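# Seat the matching driver bit in the fastener

## Task

Find the bit whose tip fits the head of the fastener sitting down the hole in the block, and put it into that head. Leave every other bit in its holder, then open the gripper and release. The result only counts if it stays that way without the robot holding it. Nothing the robot touched last may settle more than about a fingernail's width once released.

## Robot and tools

ROBOT AND FRAME. There are two arms, left_arm and right_arm, each with a parallel gripper. All poses are given in one scene frame. The origin is on the table top midway between the arms, +x points out over the table, +z points up, and left_arm sits toward +y. The names left and right do not tell you which side of an image an arm appears on. Printed gripper positions are metres with orientation as quaternion wxyz, and they get less accurate at long reach. The reported point lies between the finger pads, and the fingertips extend 17.5 mm past it along the gripper's +z. The fingers close along the gripper's x axis. Turning only the wrist roll swings that point around a 25 mm radius circle.

JOINT ORDER. Every per-arm list, in commands and in results, uses this order: wrist roll, upper arm roll, forearm roll, waist, wrist pitch, shoulder, elbow. Stated ranges in rad: waist, upper arm roll, forearm roll and wrist roll are -6.283 to 6.283; shoulder -2.250 to 2.250; elbow -2.580 to 2.580; wrist pitch -2.100 to 2.100. The true ends can differ from these by up to 0.013 rad.

THE ROW. Every command row holds 20 numbers, each in [-1, 1], covering both arms even if one stays still. The first 10 are left_arm: 7 joint offsets in the order above, then gripper position, force_limit and speed. The last 10 are the same for right_arm. Joint numbers are scaled offsets, not absolute angles. A value of 1.0 means 0.9985 rad for waist, shoulder, upper arm roll and elbow, and 0.8765 rad for forearm roll, wrist pitch and wrist roll. Gripper position is absolute: +1 is fully open (50 mm gap), about -0.65 brings the pads together, and -1 is the grip command, where the fingers close until stopped. force_limit sets pad force: about 20 N at -1, 102 N at 0, 185 N at +1, with up to about 17 % more. speed sets finger speed: 20 mm/s at -1, 85 at 0, 150 at +1. A 0 in these slots is a real command. To leave a gripper alone, repeat its previous three values.

execute_actions(actions): a list of actions. Each action is a list of up to 15 rows, one row per 1/30 s step. If fewer rows are given, the last one is held until 15 steps pass. Offsets in each action count from the joint angles at that action's start, not from the previous row. For the first action, that means the last angles reported. An empty list just returns the current state and images. If an action would push a joint more than 0.013 rad outward beyond its range, that action is refused for both arms. If the first action fails this check, or any action is malformed, the whole call is rejected. A joint asked past its real end stops at that end, and the result then reports joint sent to its limit.

move(target, speed, blocking): target is a single 20-number row. Its joint offsets count from the Joint positions shown in the most recent result, whatever the arm is doing when the move starts. Gripper values are applied at once. speed (0.01 to 2 rad/s, default 0.5) caps the joint that has the longest way to go. All joints finish their paths together, so grippers tend to follow curves. Paths take 0.5 to 10 s and get cut off at 10 s. The paths ignore obstacles and the other arm. With blocking=false the call returns after 0.5 s while the motion continues. In that case use wait(0) to check on it, or use stop to brake. No other motion commands are accepted until the move has ended. The result adds a move: line giving the outcome (done, off_target, moving, held, fault, and so on), limits=held or limits=none, and each arm's joint furthest from its target. Fast moves and targets set deep past a contact press harder.

wait(seconds): 0 to 10 s, with the arms holding their last command. stop: brakes a running move, which needs some room, more if the move was fast. The fingers keep moving during it. zoom_image(camera, region): camera is cam_left_wrist or cam_right_wrist, both 504x504. region is [x0, y0, x1, y1] in pixels, origin top-left, at most 504 by 504. finished_scene(scene): closes the scene with the given number, after the robot has held the last command, and reports success. It cannot be undone.

MOTION LIMITS. Joint speed and acceleration are capped, so a large offset can take several actions, and a result may arrive before the arm reaches its target. The commanded angle is kept within 0.304 rad of the measured one for the first four joints (by arm order), and within 0.266 rad for the wrist joints. Targets that would put the gripper more than 70 mm from where it is get scaled back. The Joint targets line shows what the joints are currently being driven toward. Joint command not followed means a clearance check altered some steps. HELD in the step readings marks steps where an arm's row was held back.

GRIPPING. Close with -1 and keep it there. object_status 2 means something stopped the fingers while closing, which is a grip. 3 means the fingers reached the requested position or met each other, so usually nothing is held. 1 means they were blocked while opening. 0 means still moving, and any new position value resets the status to 0. New force or speed only take effect once the position value changes by at least 0.01. To loosen a grip, open first. position_measured converts to an opening of roughly (250 - value) x 0.202 mm. After a grip at force_limit -1, the status stays 2 even if the object slips out. A grip on a fixed, off-center object fades over time.

CAUTIONS. A joint torque reaching its load limit (47.5 N m for the first four, 29.9 N m for the wrist joints, held weight included) halts that arm for 10 s. Motors heat while holding loads: a warning appears from 60 °C, and at 75 °C the arm sinks and faults. The robot keeps its last command while you compose a reply. Parts in hand can be tugged, and loose parts nudged. Avoid dropping or slamming parts, pushing hard, arm-to-arm contact, and knocking anything off the table.

Each tool is called as name([rows], argument=value, ...), one row to a line, values as JSON.

## Session

I'll start by looking at the current state of the scene.

execute_actions(actions=[])

Scene clock: 0.00 s.
left_arm: end_effector_position=(+0.4814, +0.3226, +0.3044) position_measured=199 object_status=3 end_effector_quat_wxyz=(+0.048, -0.577, +0.779, +0.242) | right_arm: end_effector_position=(+0.2954, -0.5767, +0.3880) position_measured=3 object_status=3 end_effector_quat_wxyz=(-0.220, +0.877, +0.320, +0.282)
Joint names: [wrist roll, upper arm roll, forearm roll, waist, wrist pitch, shoulder, elbow]
Joint positions: left_arm=[ 4.516 -0.546 -0.161  0.772  1.695  0.523  1.254] | right_arm=[ 1.785  0.117 -0.663  1.     1.761  0.288  1.474]
Joint velocities: left_arm=[-0.001 -0.     0.     0.     0.     0.001  0.   ] | right_arm=[ 0.    -0.     0.001 -0.     0.     0.     0.   ]
Joint targets: left_arm=[4.516 -0.546 -0.161 0.772 1.695 0.523 1.254] | right_arm=[1.785 0.117 -0.663 1.000 1.761 0.288 1.474]

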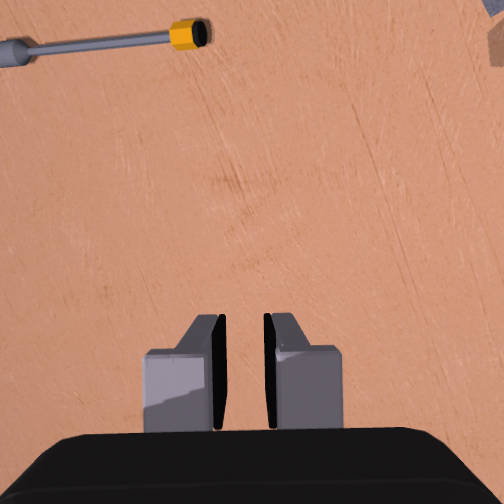

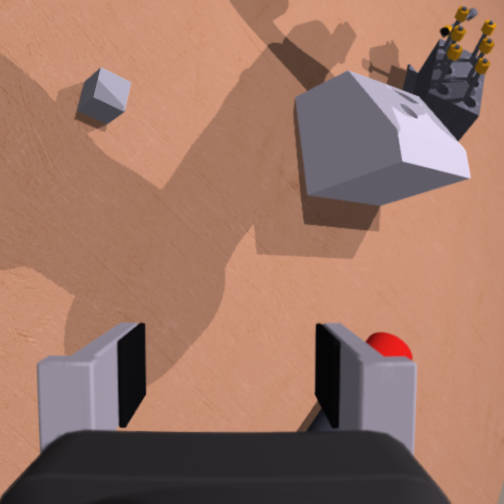

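zoom_image(camera="cam_right_wrist", region=[280, 0, 504, 224])

zoom_image(camera="cam_left_wrist", region=[0, 0, 240, 120])

Region (280, 0, 504, 224) of cam_right_wrist's 504x504 image, scaled by 2.250.

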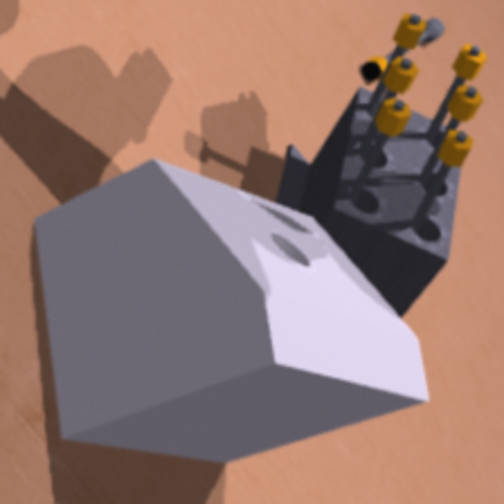

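Region (0, 0, 240, 120) of cam_left_wrist's 504x504 image, scaled by 2.100.

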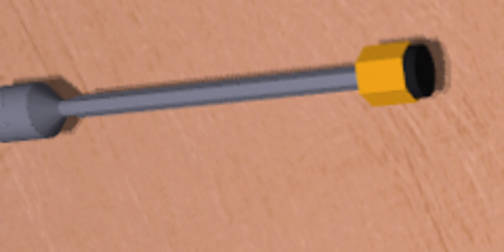

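move(target=[0.2236, 0.5468, 0.1837, -0.1022, -0.1255, -0.2203, 0.0, 1, 0, 0, 0, 0, 0, 0, 0, 0, 0, 1, 0, 0], speed=0.6)

Scene clock: 17.37 s.
left_arm: end_effector_position=(+0.4452, +0.1080, +0.3597) position_measured=3 object_status=3 end_effector_quat_wxyz=(+0.000, -0.503, +0.864, +0.000) | right_arm: end_effector_position=(+0.2954, -0.5767, +0.3880) position_measured=3 object_status=3 end_effector_quat_wxyz=(-0.220, +0.877, +0.320, +0.282)
Joint names: [wrist roll, upper arm roll, forearm roll, waist, wrist pitch, shoulder, elbow]
Joint positions: left_arm=[ 4.712  0.    -0.     0.67   1.585  0.303  1.254] | right_arm=[ 1.785  0.117 -0.663  1.     1.761  0.288  1.474]
Joint velocities: left_arm=[-0.     0.001  0.001 -0.002 -0.001 -0.003  0.001] | right_arm=[-0.001 -0.     0.     0.    -0.    -0.    -0.   ]
Joint targets: left_arm=[4.712 0.000 -0.000 0.670 1.585 0.303 1.254] | right_arm=[1.785 0.117 -0.663 1.000 1.761 0.288 1.474]
move: done; limits=none; left_arm: farthest joint: the waist, 0.000 radians from its target (0.102 radians at the start); right_arm: farthest joint: the waist, 0.000 radians from its target (0.000 radians at the start)

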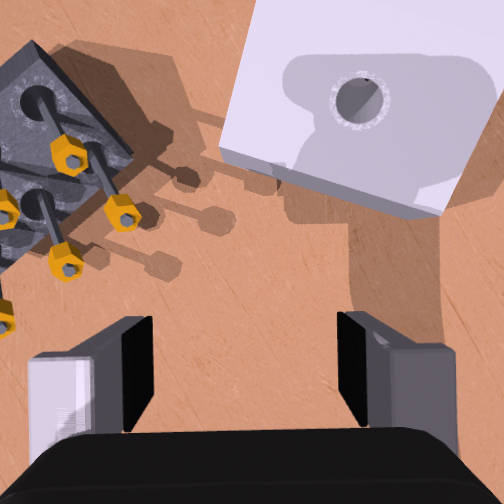

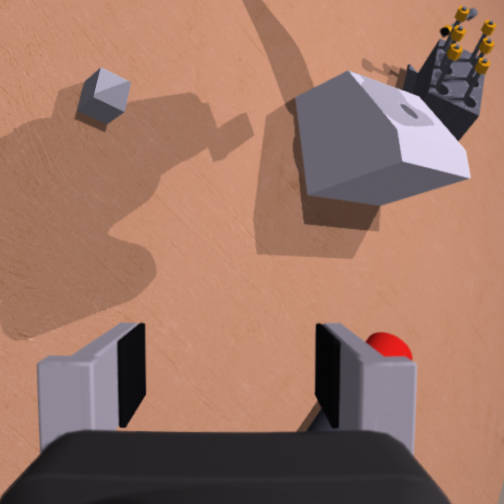

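zoom_image(camera="cam_left_wrist", region=[300, 40, 420, 160])

zoom_image(camera="cam_left_wrist", region=[0, 30, 240, 350])

Region (300, 40, 420, 160) of cam_left_wrist's 504x504 image, scaled by 4.200.

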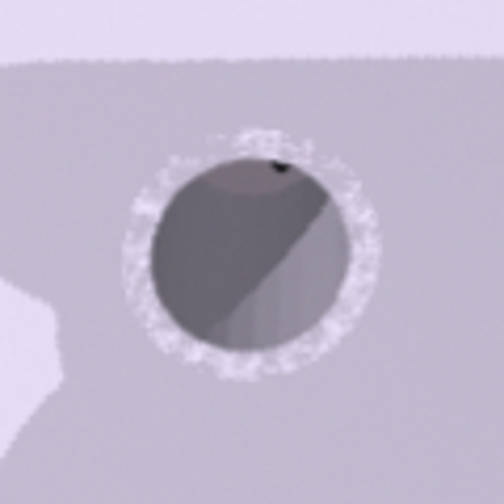

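Region (0, 30, 240, 350) of cam_left_wrist's 504x504 image, scaled by 1.575; it fills the left 378 columns of this view, and the rest is white.

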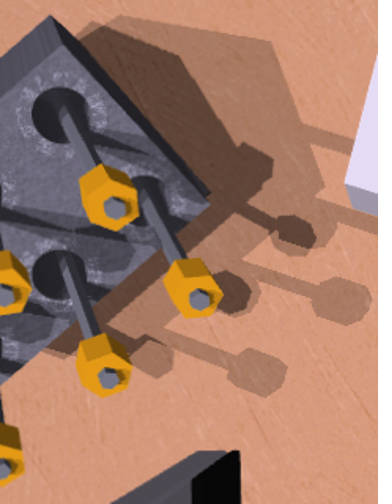

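move(target=[0, 0, 0, 0.0445, -0.9781, -0.1949, 0.7026, 1, 0, 0, 0, 0, 0, 0, 0, 0, 0, 1, 0, 0], speed=0.7)

Scene clock: 24.20 s.
left_arm: end_effector_position=(+0.4291, +0.0937, +0.2518) position_measured=3 object_status=3 end_effector_quat_wxyz=(+0.084, -0.476, +0.862, -0.152) | right_arm: end_effector_position=(+0.2954, -0.5767, +0.3880) position_measured=3 object_status=3 end_effector_quat_wxyz=(-0.220, +0.877, +0.320, +0.282)
Joint names: [wrist roll, upper arm roll, forearm roll, waist, wrist pitch, shoulder, elbow]
Joint positions: left_arm=[ 4.712  0.    -0.     0.714  0.727  0.109  1.956] | right_arm=[ 1.785  0.117 -0.663  1.     1.761  0.288  1.474]
Joint velocities: left_arm=[ 0.001 -0.     0.     0.001  0.001 -0.004 -0.   ] | right_arm=[-0.  0. -0.  0.  0. -0. -0.]
Joint targets: left_arm=[4.712 0.000 -0.000 0.714 0.727 0.108 1.956] | right_arm=[1.785 0.117 -0.663 1.000 1.761 0.288 1.474]
move: done; limits=none; left_arm: farthest joint: the waist, 0.000 radians from its target (0.045 radians at the start); right_arm: farthest joint: the waist, 0.000 radians from its target (0.000 radians at the start)

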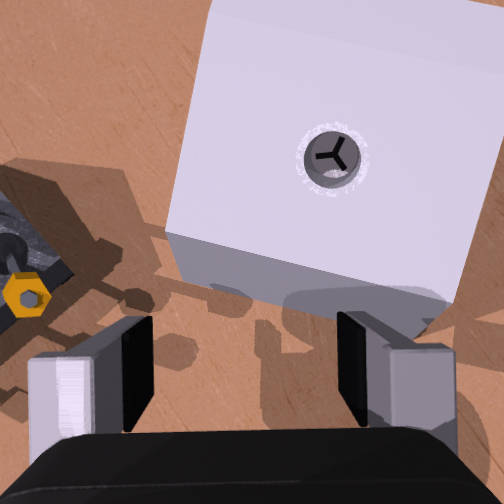

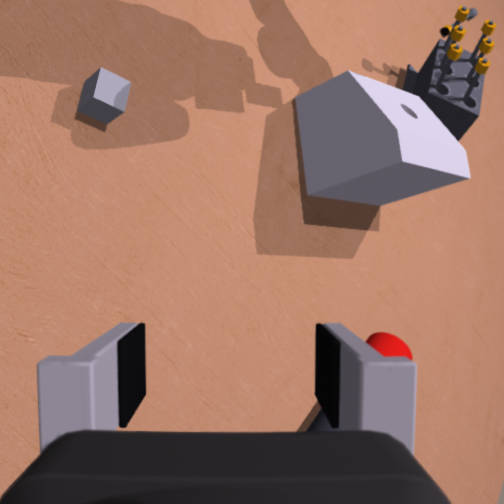

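zoom_image(camera="cam_left_wrist", region=[290, 118, 374, 202])

Region (290, 118, 374, 202) of cam_left_wrist's 504x504 image, scaled by 6.000.

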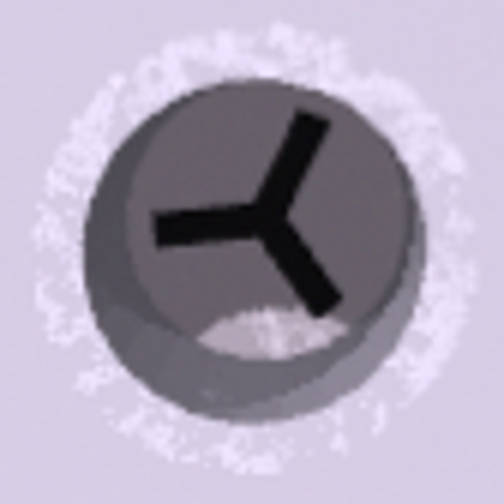

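move(target=[0, 0, 0, -0.3205, 0.1027, 0, 0, 1, 0, 0, 0, 0, 0, 0, 0, 0, 0, 1, 0, 0], speed=0.6)

Scene clock: 30.13 s.
left_arm: end_effector_position=(+0.4665, +0.2319, +0.2407) position_measured=3 object_status=3 end_effector_quat_wxyz=(+0.080, -0.612, +0.780, -0.102) | right_arm: end_effector_position=(+0.2954, -0.5767, +0.3880) position_measured=3 object_status=3 end_effector_quat_wxyz=(-0.220, +0.877, +0.320, +0.282)
Joint names: [wrist roll, upper arm roll, forearm roll, waist, wrist pitch, shoulder, elbow]
Joint positions: left_arm=[ 4.712  0.    -0.     0.395  0.817  0.109  1.956] | right_arm=[ 1.785  0.117 -0.663  1.     1.761  0.288  1.474]
Joint velocities: left_arm=[-0.     0.     0.    -0.003  0.     0.    -0.001] | right_arm=[-0. -0. -0.  0.  0. -0. -0.]
Joint targets: left_arm=[4.712 0.000 -0.000 0.394 0.817 0.109 1.956] | right_arm=[1.785 0.117 -0.663 1.000 1.761 0.288 1.474]
move: done; limits=none; left_arm: farthest joint: the waist, 0.001 radians from its target (0.320 radians at the start); right_arm: farthest joint: the waist, 0.000 radians from its target (0.000 radians at the start)

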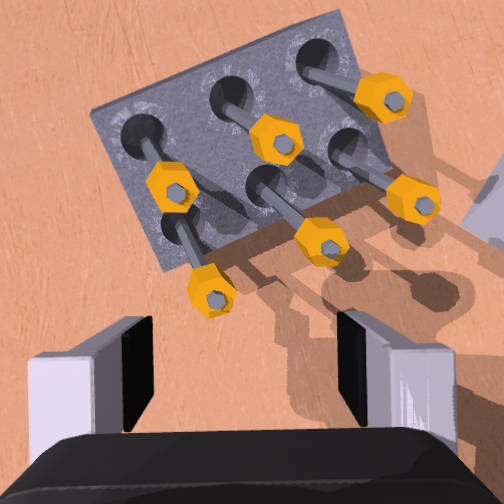

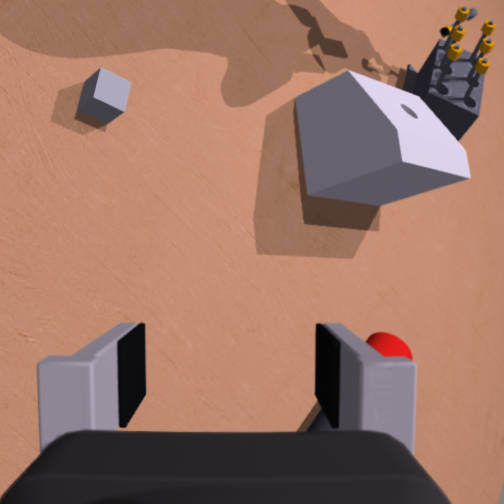

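zoom_image(camera="cam_left_wrist", region=[80, 0, 460, 330])

Region (80, 0, 460, 330) of cam_left_wrist's 504x504 image, scaled by 1.326; it fills the top 438 rows of this view, and the rest is white.

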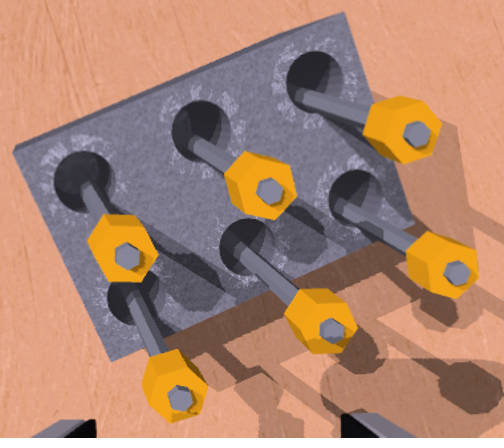

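move(target=[0, 0, 0, -0.627, 0, 0, 0, 1, 0, 0, 0, 0, 0, 0, 0, 0, 0, 1, 0, 0], speed=0.7)

Scene clock: 35.33 s.
left_arm: end_effector_position=(+0.4627, +0.4980, +0.2407) position_measured=3 object_status=3 end_effector_quat_wxyz=(-0.107, +0.822, -0.554, +0.072) | right_arm: end_effector_position=(+0.2954, -0.5767, +0.3880) position_measured=3 object_status=3 end_effector_quat_wxyz=(-0.220, +0.877, +0.320, +0.282)
Joint names: [wrist roll, upper arm roll, forearm roll, waist, wrist pitch, shoulder, elbow]
Joint positions: left_arm=[ 4.712  0.    -0.    -0.231  0.817  0.109  1.956] | right_arm=[ 1.785  0.117 -0.663  1.     1.761  0.288  1.474]
Joint velocities: left_arm=[ 0.     0.    -0.    -0.002 -0.     0.001  0.001] | right_arm=[-0. -0.  0.  0. -0.  0.  0.]
Joint targets: left_arm=[4.712 0.000 -0.000 -0.232 0.817 0.109 1.956] | right_arm=[1.785 0.117 -0.663 1.000 1.761 0.288 1.474]
move: done; limits=none; left_arm: farthest joint: the waist, 0.000 radians from its target (0.625 radians at the start); right_arm: farthest joint: the waist, 0.000 radians from its target (0.000 radians at the start)

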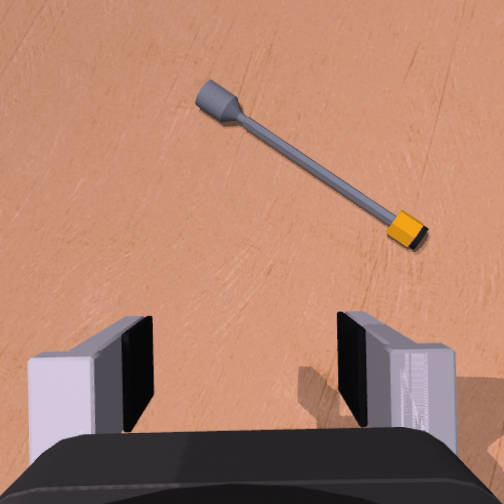

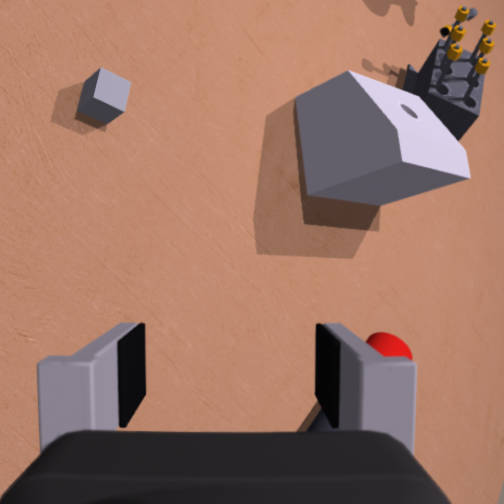

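zoom_image(camera="cam_left_wrist", region=[170, 50, 290, 170])

Region (170, 50, 290, 170) of cam_left_wrist's 504x504 image, scaled by 4.200.

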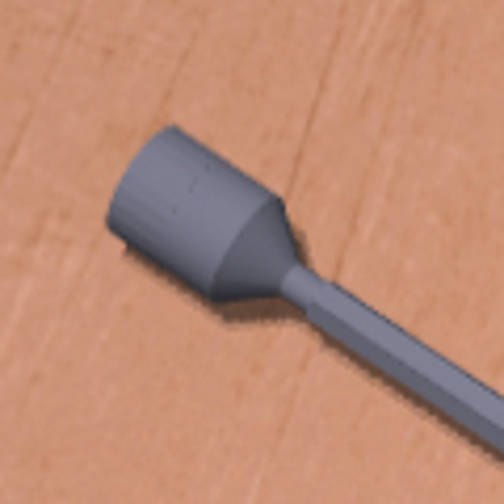

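zoom_image(camera="cam_left_wrist", region=[0, 290, 504, 504])

zoom_image(camera="cam_left_wrist", region=[100, 300, 240, 440])

zoom_image(camera="cam_left_wrist", region=[280, 300, 420, 440])

Region (0, 290, 504, 504) of cam_left_wrist's 504x504 image, scaled by 1.000; it fills the top 214 rows of this view, and the rest is white.

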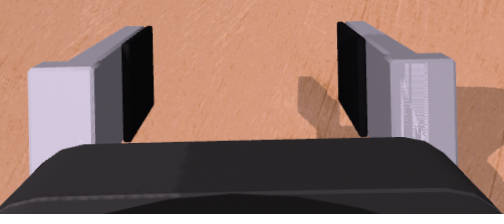

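Region (100, 300, 240, 440) of cam_left_wrist's 504x504 image, scaled by 3.600.

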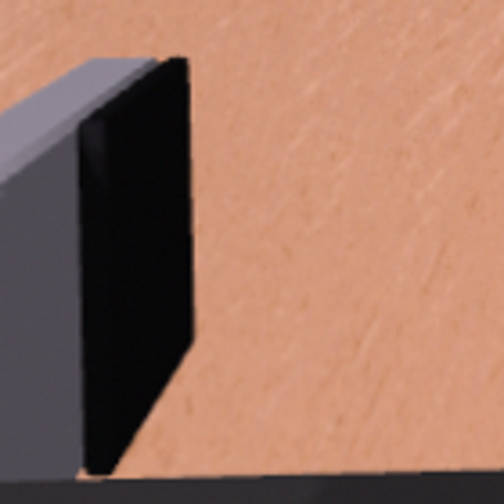

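Region (280, 300, 420, 440) of cam_left_wrist's 504x504 image, scaled by 3.600.

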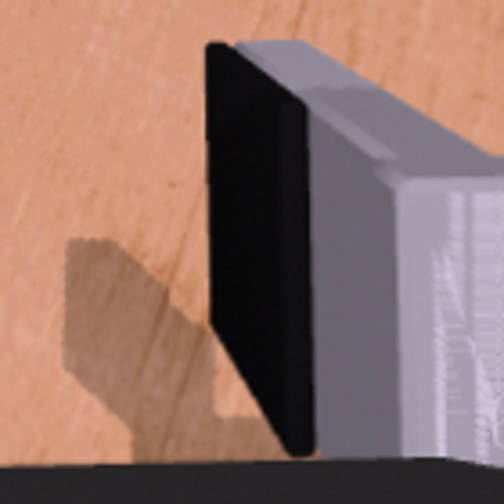

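move(target=[0.2282, 0, -0.8557, 0.7511, -0.1141, 0, 0, 0.5, 0, 0, -0.4533, -0.1172, -0.5041, -0.4563, 0.1207, 0.7344, 0.4459, 1, 0, 0], speed=0.7)

Scene clock: 72.53 s.
left_arm: end_effector_position=(+0.5507, +0.2916, +0.3028) position_measured=78 object_status=3 end_effector_quat_wxyz=(+0.331, -0.417, +0.846, -0.008) | right_arm: end_effector_position=(+0.3595, -0.3055, +0.2870) position_measured=3 object_status=3 end_effector_quat_wxyz=(+0.774, -0.633, +0.000, +0.000)
Joint names: [wrist roll, upper arm roll, forearm roll, waist, wrist pitch, shoulder, elbow]
Joint positions: left_arm=[ 4.912  0.    -0.75   0.518  0.717  0.109  1.956] | right_arm=[ 1.387  0.    -1.105  0.545  1.866  1.021  1.92 ]
Joint velocities: left_arm=[ 0.    -0.     0.     0.003  0.001 -0.    -0.001] | right_arm=[ 0.001 -0.     0.    -0.001 -0.     0.002 -0.001]
Joint targets: left_arm=[4.912 0.000 -0.750 0.519 0.717 0.109 1.956] | right_arm=[1.387 0.000 -1.105 0.545 1.866 1.021 1.920]
move: done; limits=none; left_arm: farthest joint: the waist, 0.001 radians from its target (0.751 radians at the start); right_arm: farthest joint: the waist, 0.000 radians from its target (0.456 radians at the start)

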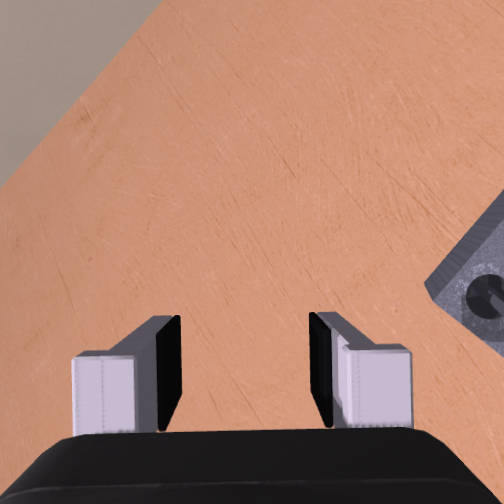

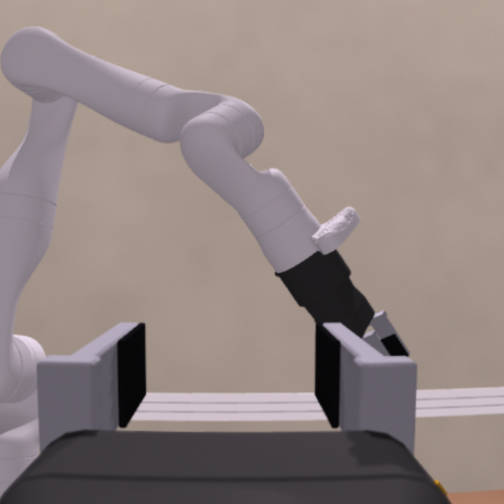

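move(target=[0.1386, 0, -0.4568, 0.4002, -0.1335, 0.1496, 0.2054, 0.5, 0, 0, 0, 0, 0, 0, 0, 0, 0, 1, 0, 0], speed=0.6)

Scene clock: 74.27 s.
left_arm: end_effector_position=(+0.4753, +0.1364, +0.2004) position_measured=78 object_status=3 end_effector_quat_wxyz=(+0.337, -0.085, +0.937, +0.030) | right_arm: end_effector_position=(+0.3595, -0.3055, +0.2870) position_measured=3 object_status=3 end_effector_quat_wxyz=(+0.774, -0.633, +0.000, +0.000)
Joint names: [wrist roll, upper arm roll, forearm roll, waist, wrist pitch, shoulder, elbow]
Joint positions: left_arm=[ 5.034  0.    -1.151  0.918  0.6    0.258  2.161] | right_arm=[ 1.387  0.    -1.105  0.545  1.866  1.021  1.92 ]
Joint velocities: left_arm=[-0.001 -0.     0.     0.002  0.     0.002  0.   ] | right_arm=[ 0.  0. -0. -0.  0. -0. -0.]
Joint targets: left_arm=[5.034 0.000 -1.151 0.918 0.600 0.258 2.161] | right_arm=[1.387 0.000 -1.105 0.545 1.866 1.021 1.920]
move: done; limits=none; left_arm: farthest joint: the waist, 0.000 radians from its target (0.399 radians at the start); right_arm: farthest joint: the waist, 0.000 radians from its target (0.000 radians at the start)

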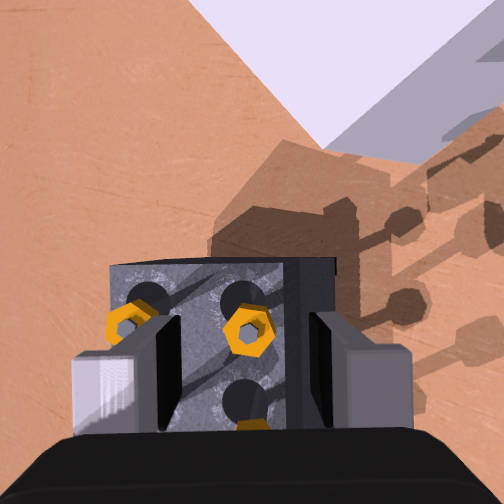

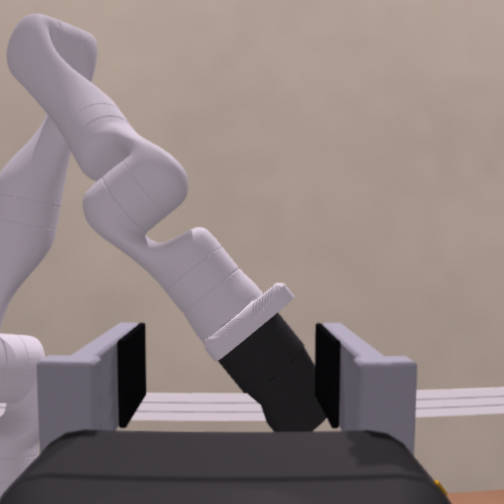

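zoom_image(camera="cam_left_wrist", region=[160, 250, 340, 430])

Region (160, 250, 340, 430) of cam_left_wrist's 504x504 image, scaled by 2.800.

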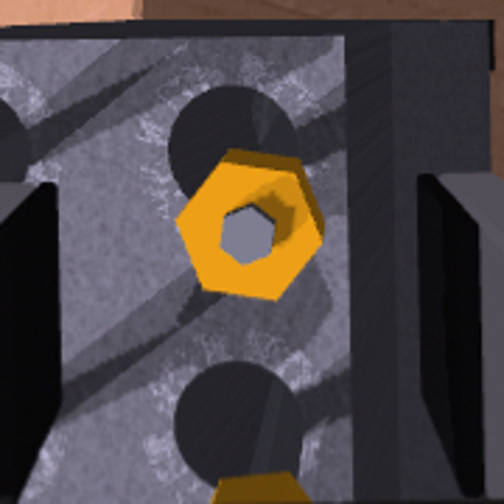

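move(target=[0.4307, 0, -0.0323, -0.0800, -0.1216, 0.0526, 0.0026, 0.5, 0, 0, 0, 0, 0, 0, 0, 0, 0, 1, 0, 0], speed=0.5)

Scene clock: 81.17 s.
left_arm: end_effector_position=(+0.4942, +0.1421, +0.1785) position_measured=78 object_status=3 end_effector_quat_wxyz=(+0.310, -0.263, +0.912, -0.043) | right_arm: end_effector_position=(+0.3595, -0.3055, +0.2870) position_measured=3 object_status=3 end_effector_quat_wxyz=(+0.774, -0.633, +0.000, +0.000)
Joint names: [wrist roll, upper arm roll, forearm roll, waist, wrist pitch, shoulder, elbow]
Joint positions: left_arm=[ 5.411  0.    -1.179  0.838  0.494  0.31   2.164] | right_arm=[ 1.387  0.    -1.105  0.545  1.866  1.021  1.92 ]
Joint velocities: left_arm=[ 0.001 -0.001 -0.001 -0.003  0.     0.002  0.001] | right_arm=[ 0.     0.    -0.002  0.     0.     0.     0.001]
Joint targets: left_arm=[5.411 0.000 -1.179 0.838 0.494 0.311 2.164] | right_arm=[1.387 0.000 -1.105 0.545 1.866 1.021 1.920]
move: done; limits=none; left_arm: farthest joint: the waist, 0.000 radians from its target (0.080 radians at the start); right_arm: farthest joint: the waist, 0.000 radians from its target (0.000 radians at the start)

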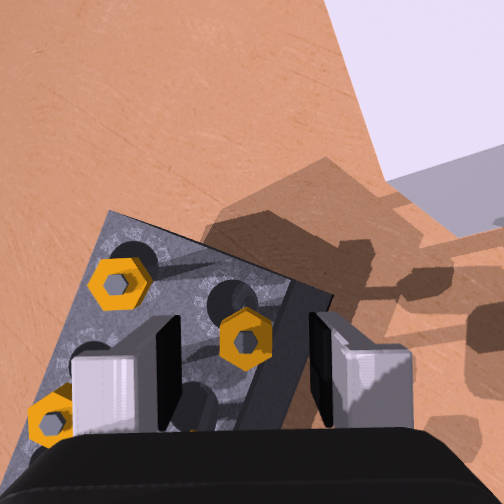

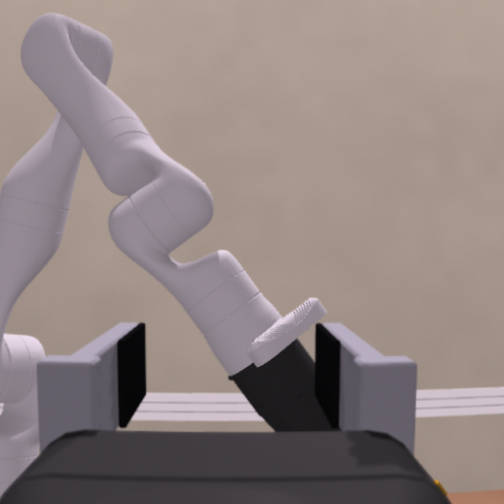

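zoom_image(camera="cam_left_wrist", region=[170, 270, 330, 430])

Region (170, 270, 330, 430) of cam_left_wrist's 504x504 image, scaled by 3.150.

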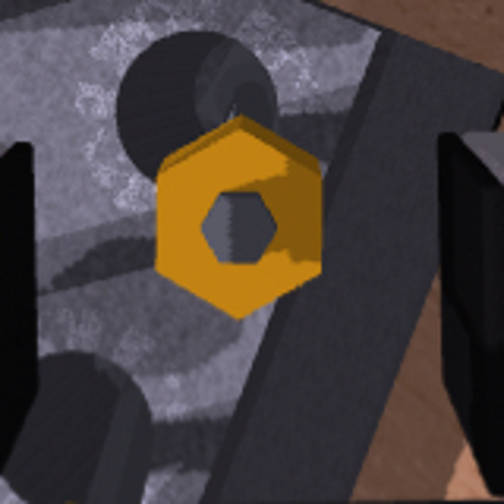

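move(target=[0.2642, 0, -0.2967, -0.0639, -0.0750, 0.1260, -0.0095, 0.5, 0, 0, 0, 0, 0, 0, 0, 0, 0, 1, 0, 0], speed=0.3)

Scene clock: 84.63 s.
left_arm: end_effector_position=(+0.5236, +0.1463, +0.1385) position_measured=78 object_status=3 end_effector_quat_wxyz=(+0.310, -0.263, +0.912, -0.044) | right_arm: end_effector_position=(+0.3595, -0.3055, +0.2870) position_measured=3 object_status=3 end_effector_quat_wxyz=(+0.774, -0.633, +0.000, +0.000)
Joint names: [wrist roll, upper arm roll, forearm roll, waist, wrist pitch, shoulder, elbow]
Joint positions: left_arm=[ 5.643  0.    -1.439  0.775  0.428  0.436  2.154] | right_arm=[ 1.387  0.    -1.105  0.545  1.866  1.021  1.92 ]
Joint velocities: left_arm=[ 0.001 -0.    -0.    -0.002  0.     0.004  0.001] | right_arm=[-0.     0.    -0.001 -0.    -0.     0.    -0.   ]
Joint targets: left_arm=[5.643 0.000 -1.439 0.774 0.428 0.436 2.154] | right_arm=[1.387 0.000 -1.105 0.545 1.866 1.021 1.920]
move: done; limits=none; left_arm: farthest joint: the waist, 0.000 radians from its target (0.064 radians at the start); right_arm: farthest joint: the waist, 0.000 radians from its target (0.000 radians at the start)

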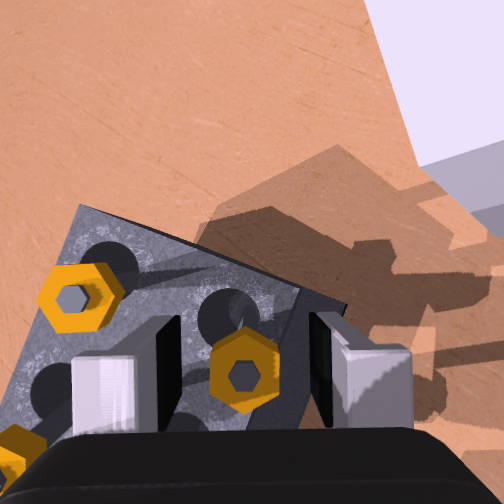

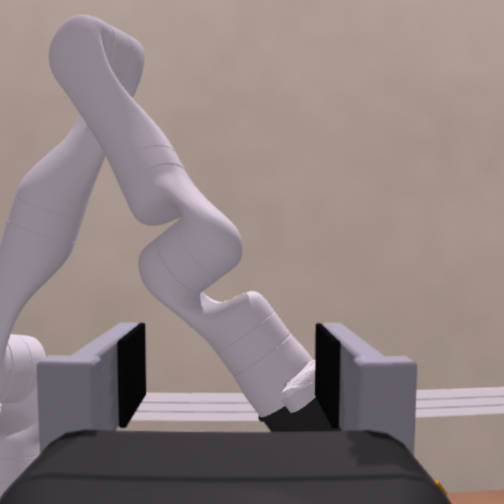

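move(target=[0, 0, 0, 0, 0, 0, 0, -1, 0, -0.3, 0, 0, 0, 0, 0, 0, 0, 1, 0, 0])

Scene clock: 85.67 s.
left_arm: end_effector_position=(+0.5236, +0.1464, +0.1384) position_measured=176 object_status=2 end_effector_quat_wxyz=(+0.310, -0.263, +0.912, -0.043) | right_arm: end_effector_position=(+0.3595, -0.3055, +0.2870) position_measured=3 object_status=3 end_effector_quat_wxyz=(+0.774, -0.633, +0.000, +0.000)
Joint names: [wrist roll, upper arm roll, forearm roll, waist, wrist pitch, shoulder, elbow]
Joint positions: left_arm=[ 5.643  0.    -1.439  0.774  0.428  0.436  2.154] | right_arm=[ 1.387  0.    -1.105  0.545  1.866  1.021  1.92 ]
Joint velocities: left_arm=[ 0.    -0.001 -0.     0.    -0.    -0.002  0.   ] | right_arm=[ 0.  0.  0. -0.  0. -0. -0.]
Joint targets: left_arm=[5.643 0.000 -1.439 0.775 0.428 0.436 2.154] | right_arm=[1.387 0.000 -1.105 0.545 1.866 1.021 1.920]
move: done; limits=none; left_arm: farthest joint: the waist, 0.001 radians from its target (0.001 radians at the start); right_arm: farthest joint: the waist, 0.000 radians from its target (0.000 radians at the start)

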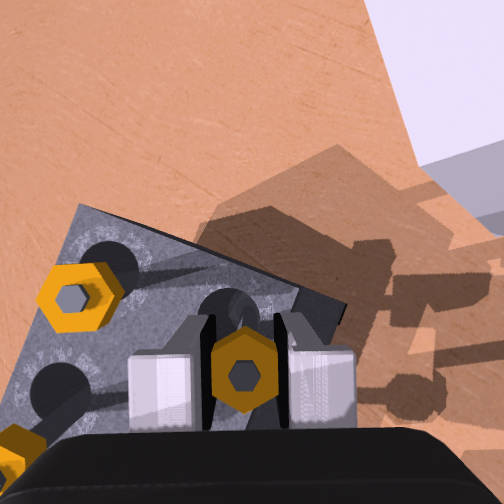

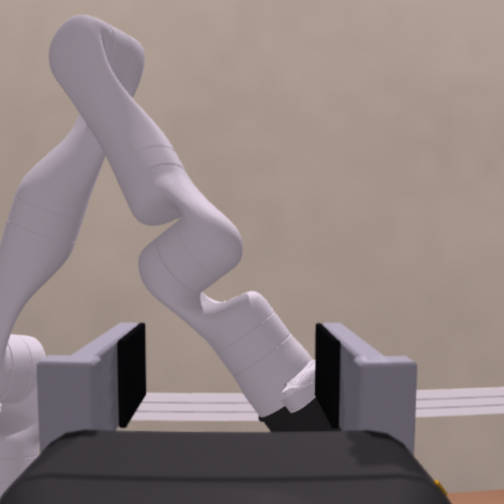

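move(target=[-0.1860, 0, 0.1997, 0.0335, 0.0396, -0.0764, 0.0003, -1, 0, -0.3, 0, 0, 0, 0, 0, 0, 0, 1, 0, 0], speed=0.25)

Scene clock: 90.27 s.
left_arm: end_effector_position=(+0.5083, +0.1436, +0.1639) position_measured=176 object_status=2 end_effector_quat_wxyz=(+0.310, -0.263, +0.912, -0.043) | right_arm: end_effector_position=(+0.3595, -0.3055, +0.2870) position_measured=3 object_status=3 end_effector_quat_wxyz=(+0.774, -0.633, +0.000, +0.000)
Joint names: [wrist roll, upper arm roll, forearm roll, waist, wrist pitch, shoulder, elbow]
Joint positions: left_arm=[ 5.48   0.    -1.264  0.808  0.463  0.36   2.154] | right_arm=[ 1.387  0.    -1.105  0.545  1.866  1.021  1.92 ]
Joint velocities: left_arm=[-0.002 -0.     0.001  0.001  0.    -0.003 -0.001] | right_arm=[ 0.     0.     0.001  0.    -0.     0.    -0.   ]
Joint targets: left_arm=[5.480 0.000 -1.264 0.808 0.463 0.360 2.154] | right_arm=[1.387 0.000 -1.105 0.545 1.866 1.021 1.920]
move: done; limits=none; left_arm: farthest joint: the waist, 0.000 radians from its target (0.033 radians at the start); right_arm: farthest joint: the waist, 0.000 radians from its target (0.000 radians at the start)

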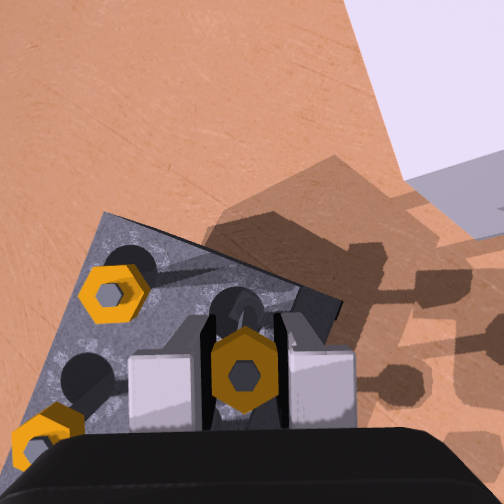

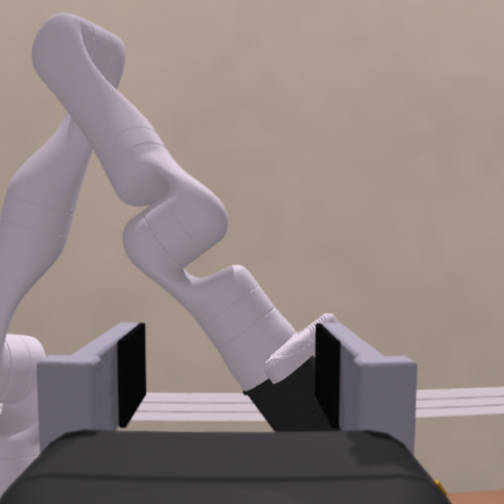

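move(target=[-0.1639, 0, 0.1767, 0.0355, 0.0580, -0.0738, -0.0077, -1, 0, -0.3, 0, 0, 0, 0, 0, 0, 0, 1, 0, 0], speed=0.25)

zoom_image(camera="cam_left_wrist", region=[190, 260, 310, 380])

Scene clock: 91.70 s.
left_arm: end_effector_position=(+0.4931, +0.1409, +0.1894) position_measured=176 object_status=2 end_effector_quat_wxyz=(+0.310, -0.263, +0.912, -0.043) | right_arm: end_effector_position=(+0.3595, -0.3055, +0.2870) position_measured=3 object_status=3 end_effector_quat_wxyz=(+0.774, -0.633, +0.000, +0.000)
Joint names: [wrist roll, upper arm roll, forearm roll, waist, wrist pitch, shoulder, elbow]
Joint positions: left_arm=[ 5.336  0.    -1.109  0.843  0.513  0.287  2.147] | right_arm=[ 1.387  0.    -1.105  0.545  1.866  1.021  1.92 ]
Joint velocities: left_arm=[ 0.     0.     0.     0.002  0.    -0.003  0.002] | right_arm=[-0.    -0.    -0.001  0.     0.    -0.     0.   ]
Joint targets: left_arm=[5.336 0.000 -1.109 0.843 0.513 0.286 2.147] | right_arm=[1.387 0.000 -1.105 0.545 1.866 1.021 1.920]
move: done; limits=none; left_arm: farthest joint: the waist, 0.000 radians from its target (0.036 radians at the start); right_arm: farthest joint: the waist, 0.000 radians from its target (0.000 radians at the start)

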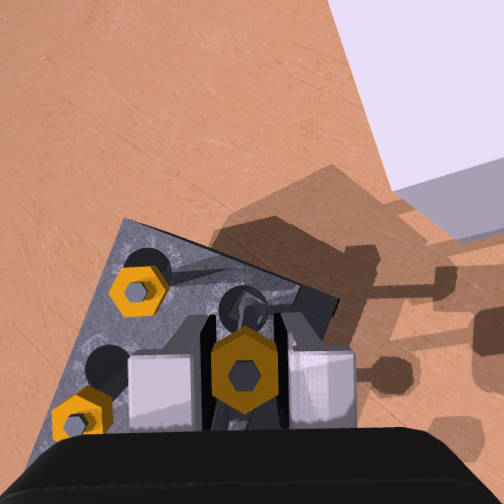

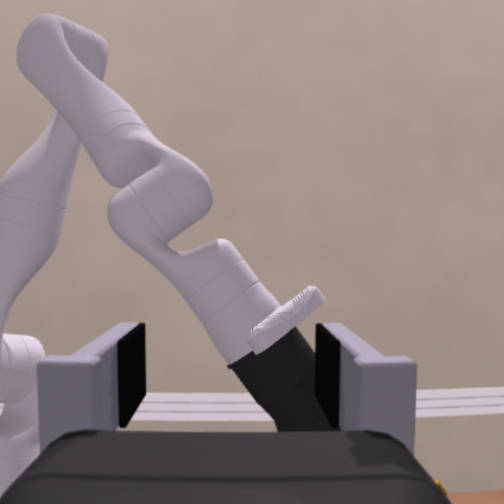

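Region (190, 260, 310, 380) of cam_left_wrist's 504x504 image, scaled by 4.200.

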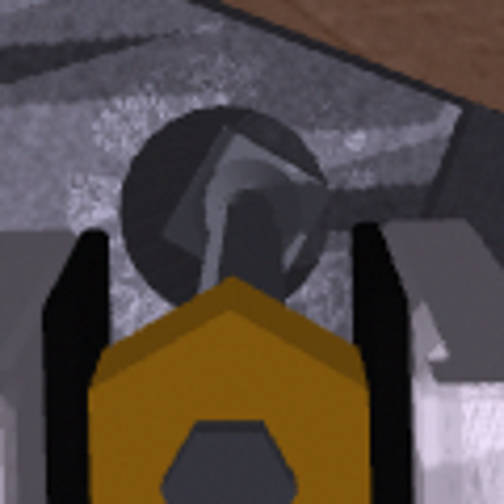

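zoom_image(camera="cam_left_wrist", region=[70, 330, 150, 410])

Region (70, 330, 150, 410) of cam_left_wrist's 504x504 image, scaled by 6.300.

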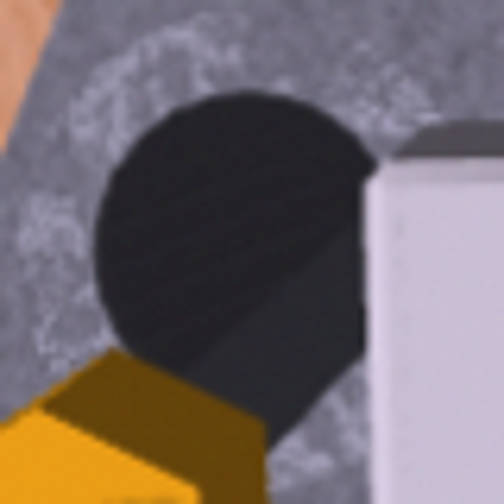

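move(target=[0.1639, 0, -0.1767, -0.0355, -0.0580, 0.0735, 0.0077, -1, 0, -0.3, 0, 0, 0, 0, 0, 0, 0, 1, 0, 0], speed=0.25)

move(target=[0.1860, 0, -0.1997, -0.0335, -0.0396, 0.0760, -0.0003, -1, 0, -0.3, 0, 0, 0, 0, 0, 0, 0, 1, 0, 0], speed=0.2)

Scene clock: 94.40 s.
left_arm: end_effector_position=(+0.5084, +0.1436, +0.1641) position_measured=176 object_status=2 end_effector_quat_wxyz=(+0.310, -0.263, +0.912, -0.043) | right_arm: end_effector_position=(+0.3595, -0.3055, +0.2870) position_measured=3 object_status=3 end_effector_quat_wxyz=(+0.774, -0.633, +0.000, +0.000)
Joint names: [wrist roll, upper arm roll, forearm roll, waist, wrist pitch, shoulder, elbow]
Joint positions: left_arm=[ 5.48   0.    -1.264  0.808  0.463  0.36   2.154] | right_arm=[ 1.387  0.    -1.105  0.545  1.866  1.021  1.92 ]
Joint velocities: left_arm=[ 0.001 -0.001 -0.001 -0.002  0.001  0.002  0.   ] | right_arm=[-0.     0.    -0.001 -0.     0.    -0.     0.   ]
Joint targets: left_arm=[5.480 0.000 -1.264 0.808 0.463 0.360 2.154] | right_arm=[1.387 0.000 -1.105 0.545 1.866 1.021 1.920]
move: done; limits=none; left_arm: farthest joint: the shoulder, 0.001 radians from its target (0.074 radians at the start); right_arm: farthest joint: the waist, 0.000 radians from its target (0.000 radians at the start)

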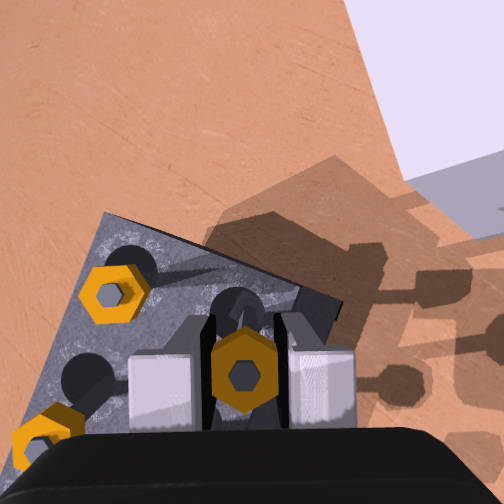

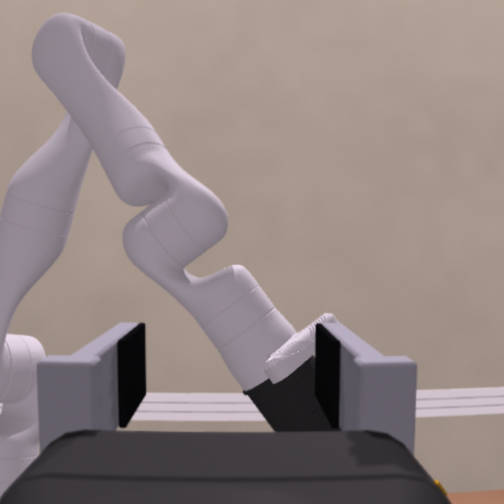

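Scene clock: 95.57 s.
left_arm: end_effector_position=(+0.5236, +0.1463, +0.1387) position_measured=176 object_status=2 end_effector_quat_wxyz=(+0.311, -0.263, +0.912, -0.044) | right_arm: end_effector_position=(+0.3595, -0.3055, +0.2870) position_measured=3 object_status=3 end_effector_quat_wxyz=(+0.774, -0.633, +0.000, +0.000)
Joint names: [wrist roll, upper arm roll, forearm roll, waist, wrist pitch, shoulder, elbow]
Joint positions: left_arm=[ 5.643  0.    -1.439  0.774  0.428  0.435  2.154] | right_arm=[ 1.387  0.    -1.105  0.545  1.866  1.021  1.92 ]
Joint velocities: left_arm=[ 0.    -0.    -0.001 -0.001 -0.     0.004  0.001] | right_arm=[-0.    -0.001 -0.     0.    -0.     0.    -0.   ]
Joint targets: left_arm=[5.643 0.000 -1.439 0.774 0.428 0.436 2.154] | right_arm=[1.387 0.000 -1.105 0.545 1.866 1.021 1.920]
move: done; limits=none; left_arm: farthest joint: the waist, 0.000 radians from its target (0.033 radians at the start); right_arm: farthest joint: the waist, 0.000 radians from its target (0.000 radians at the start)

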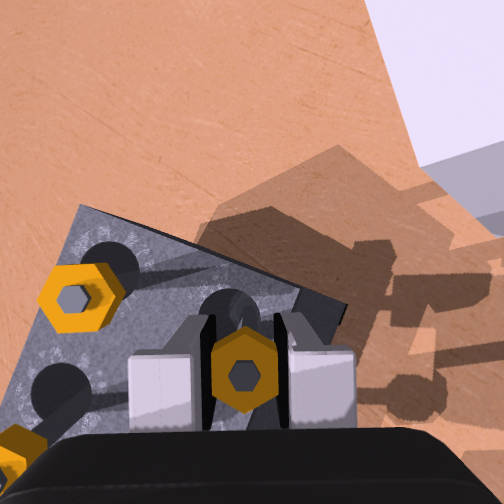

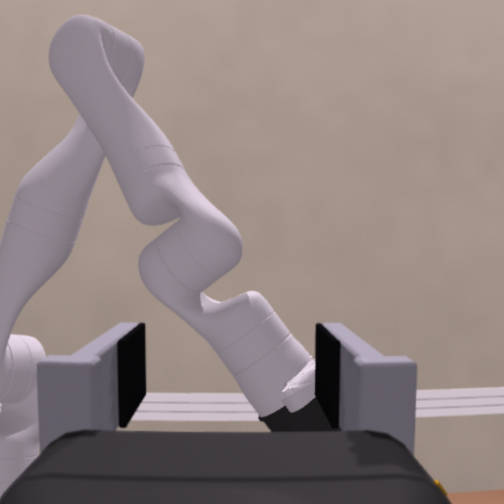

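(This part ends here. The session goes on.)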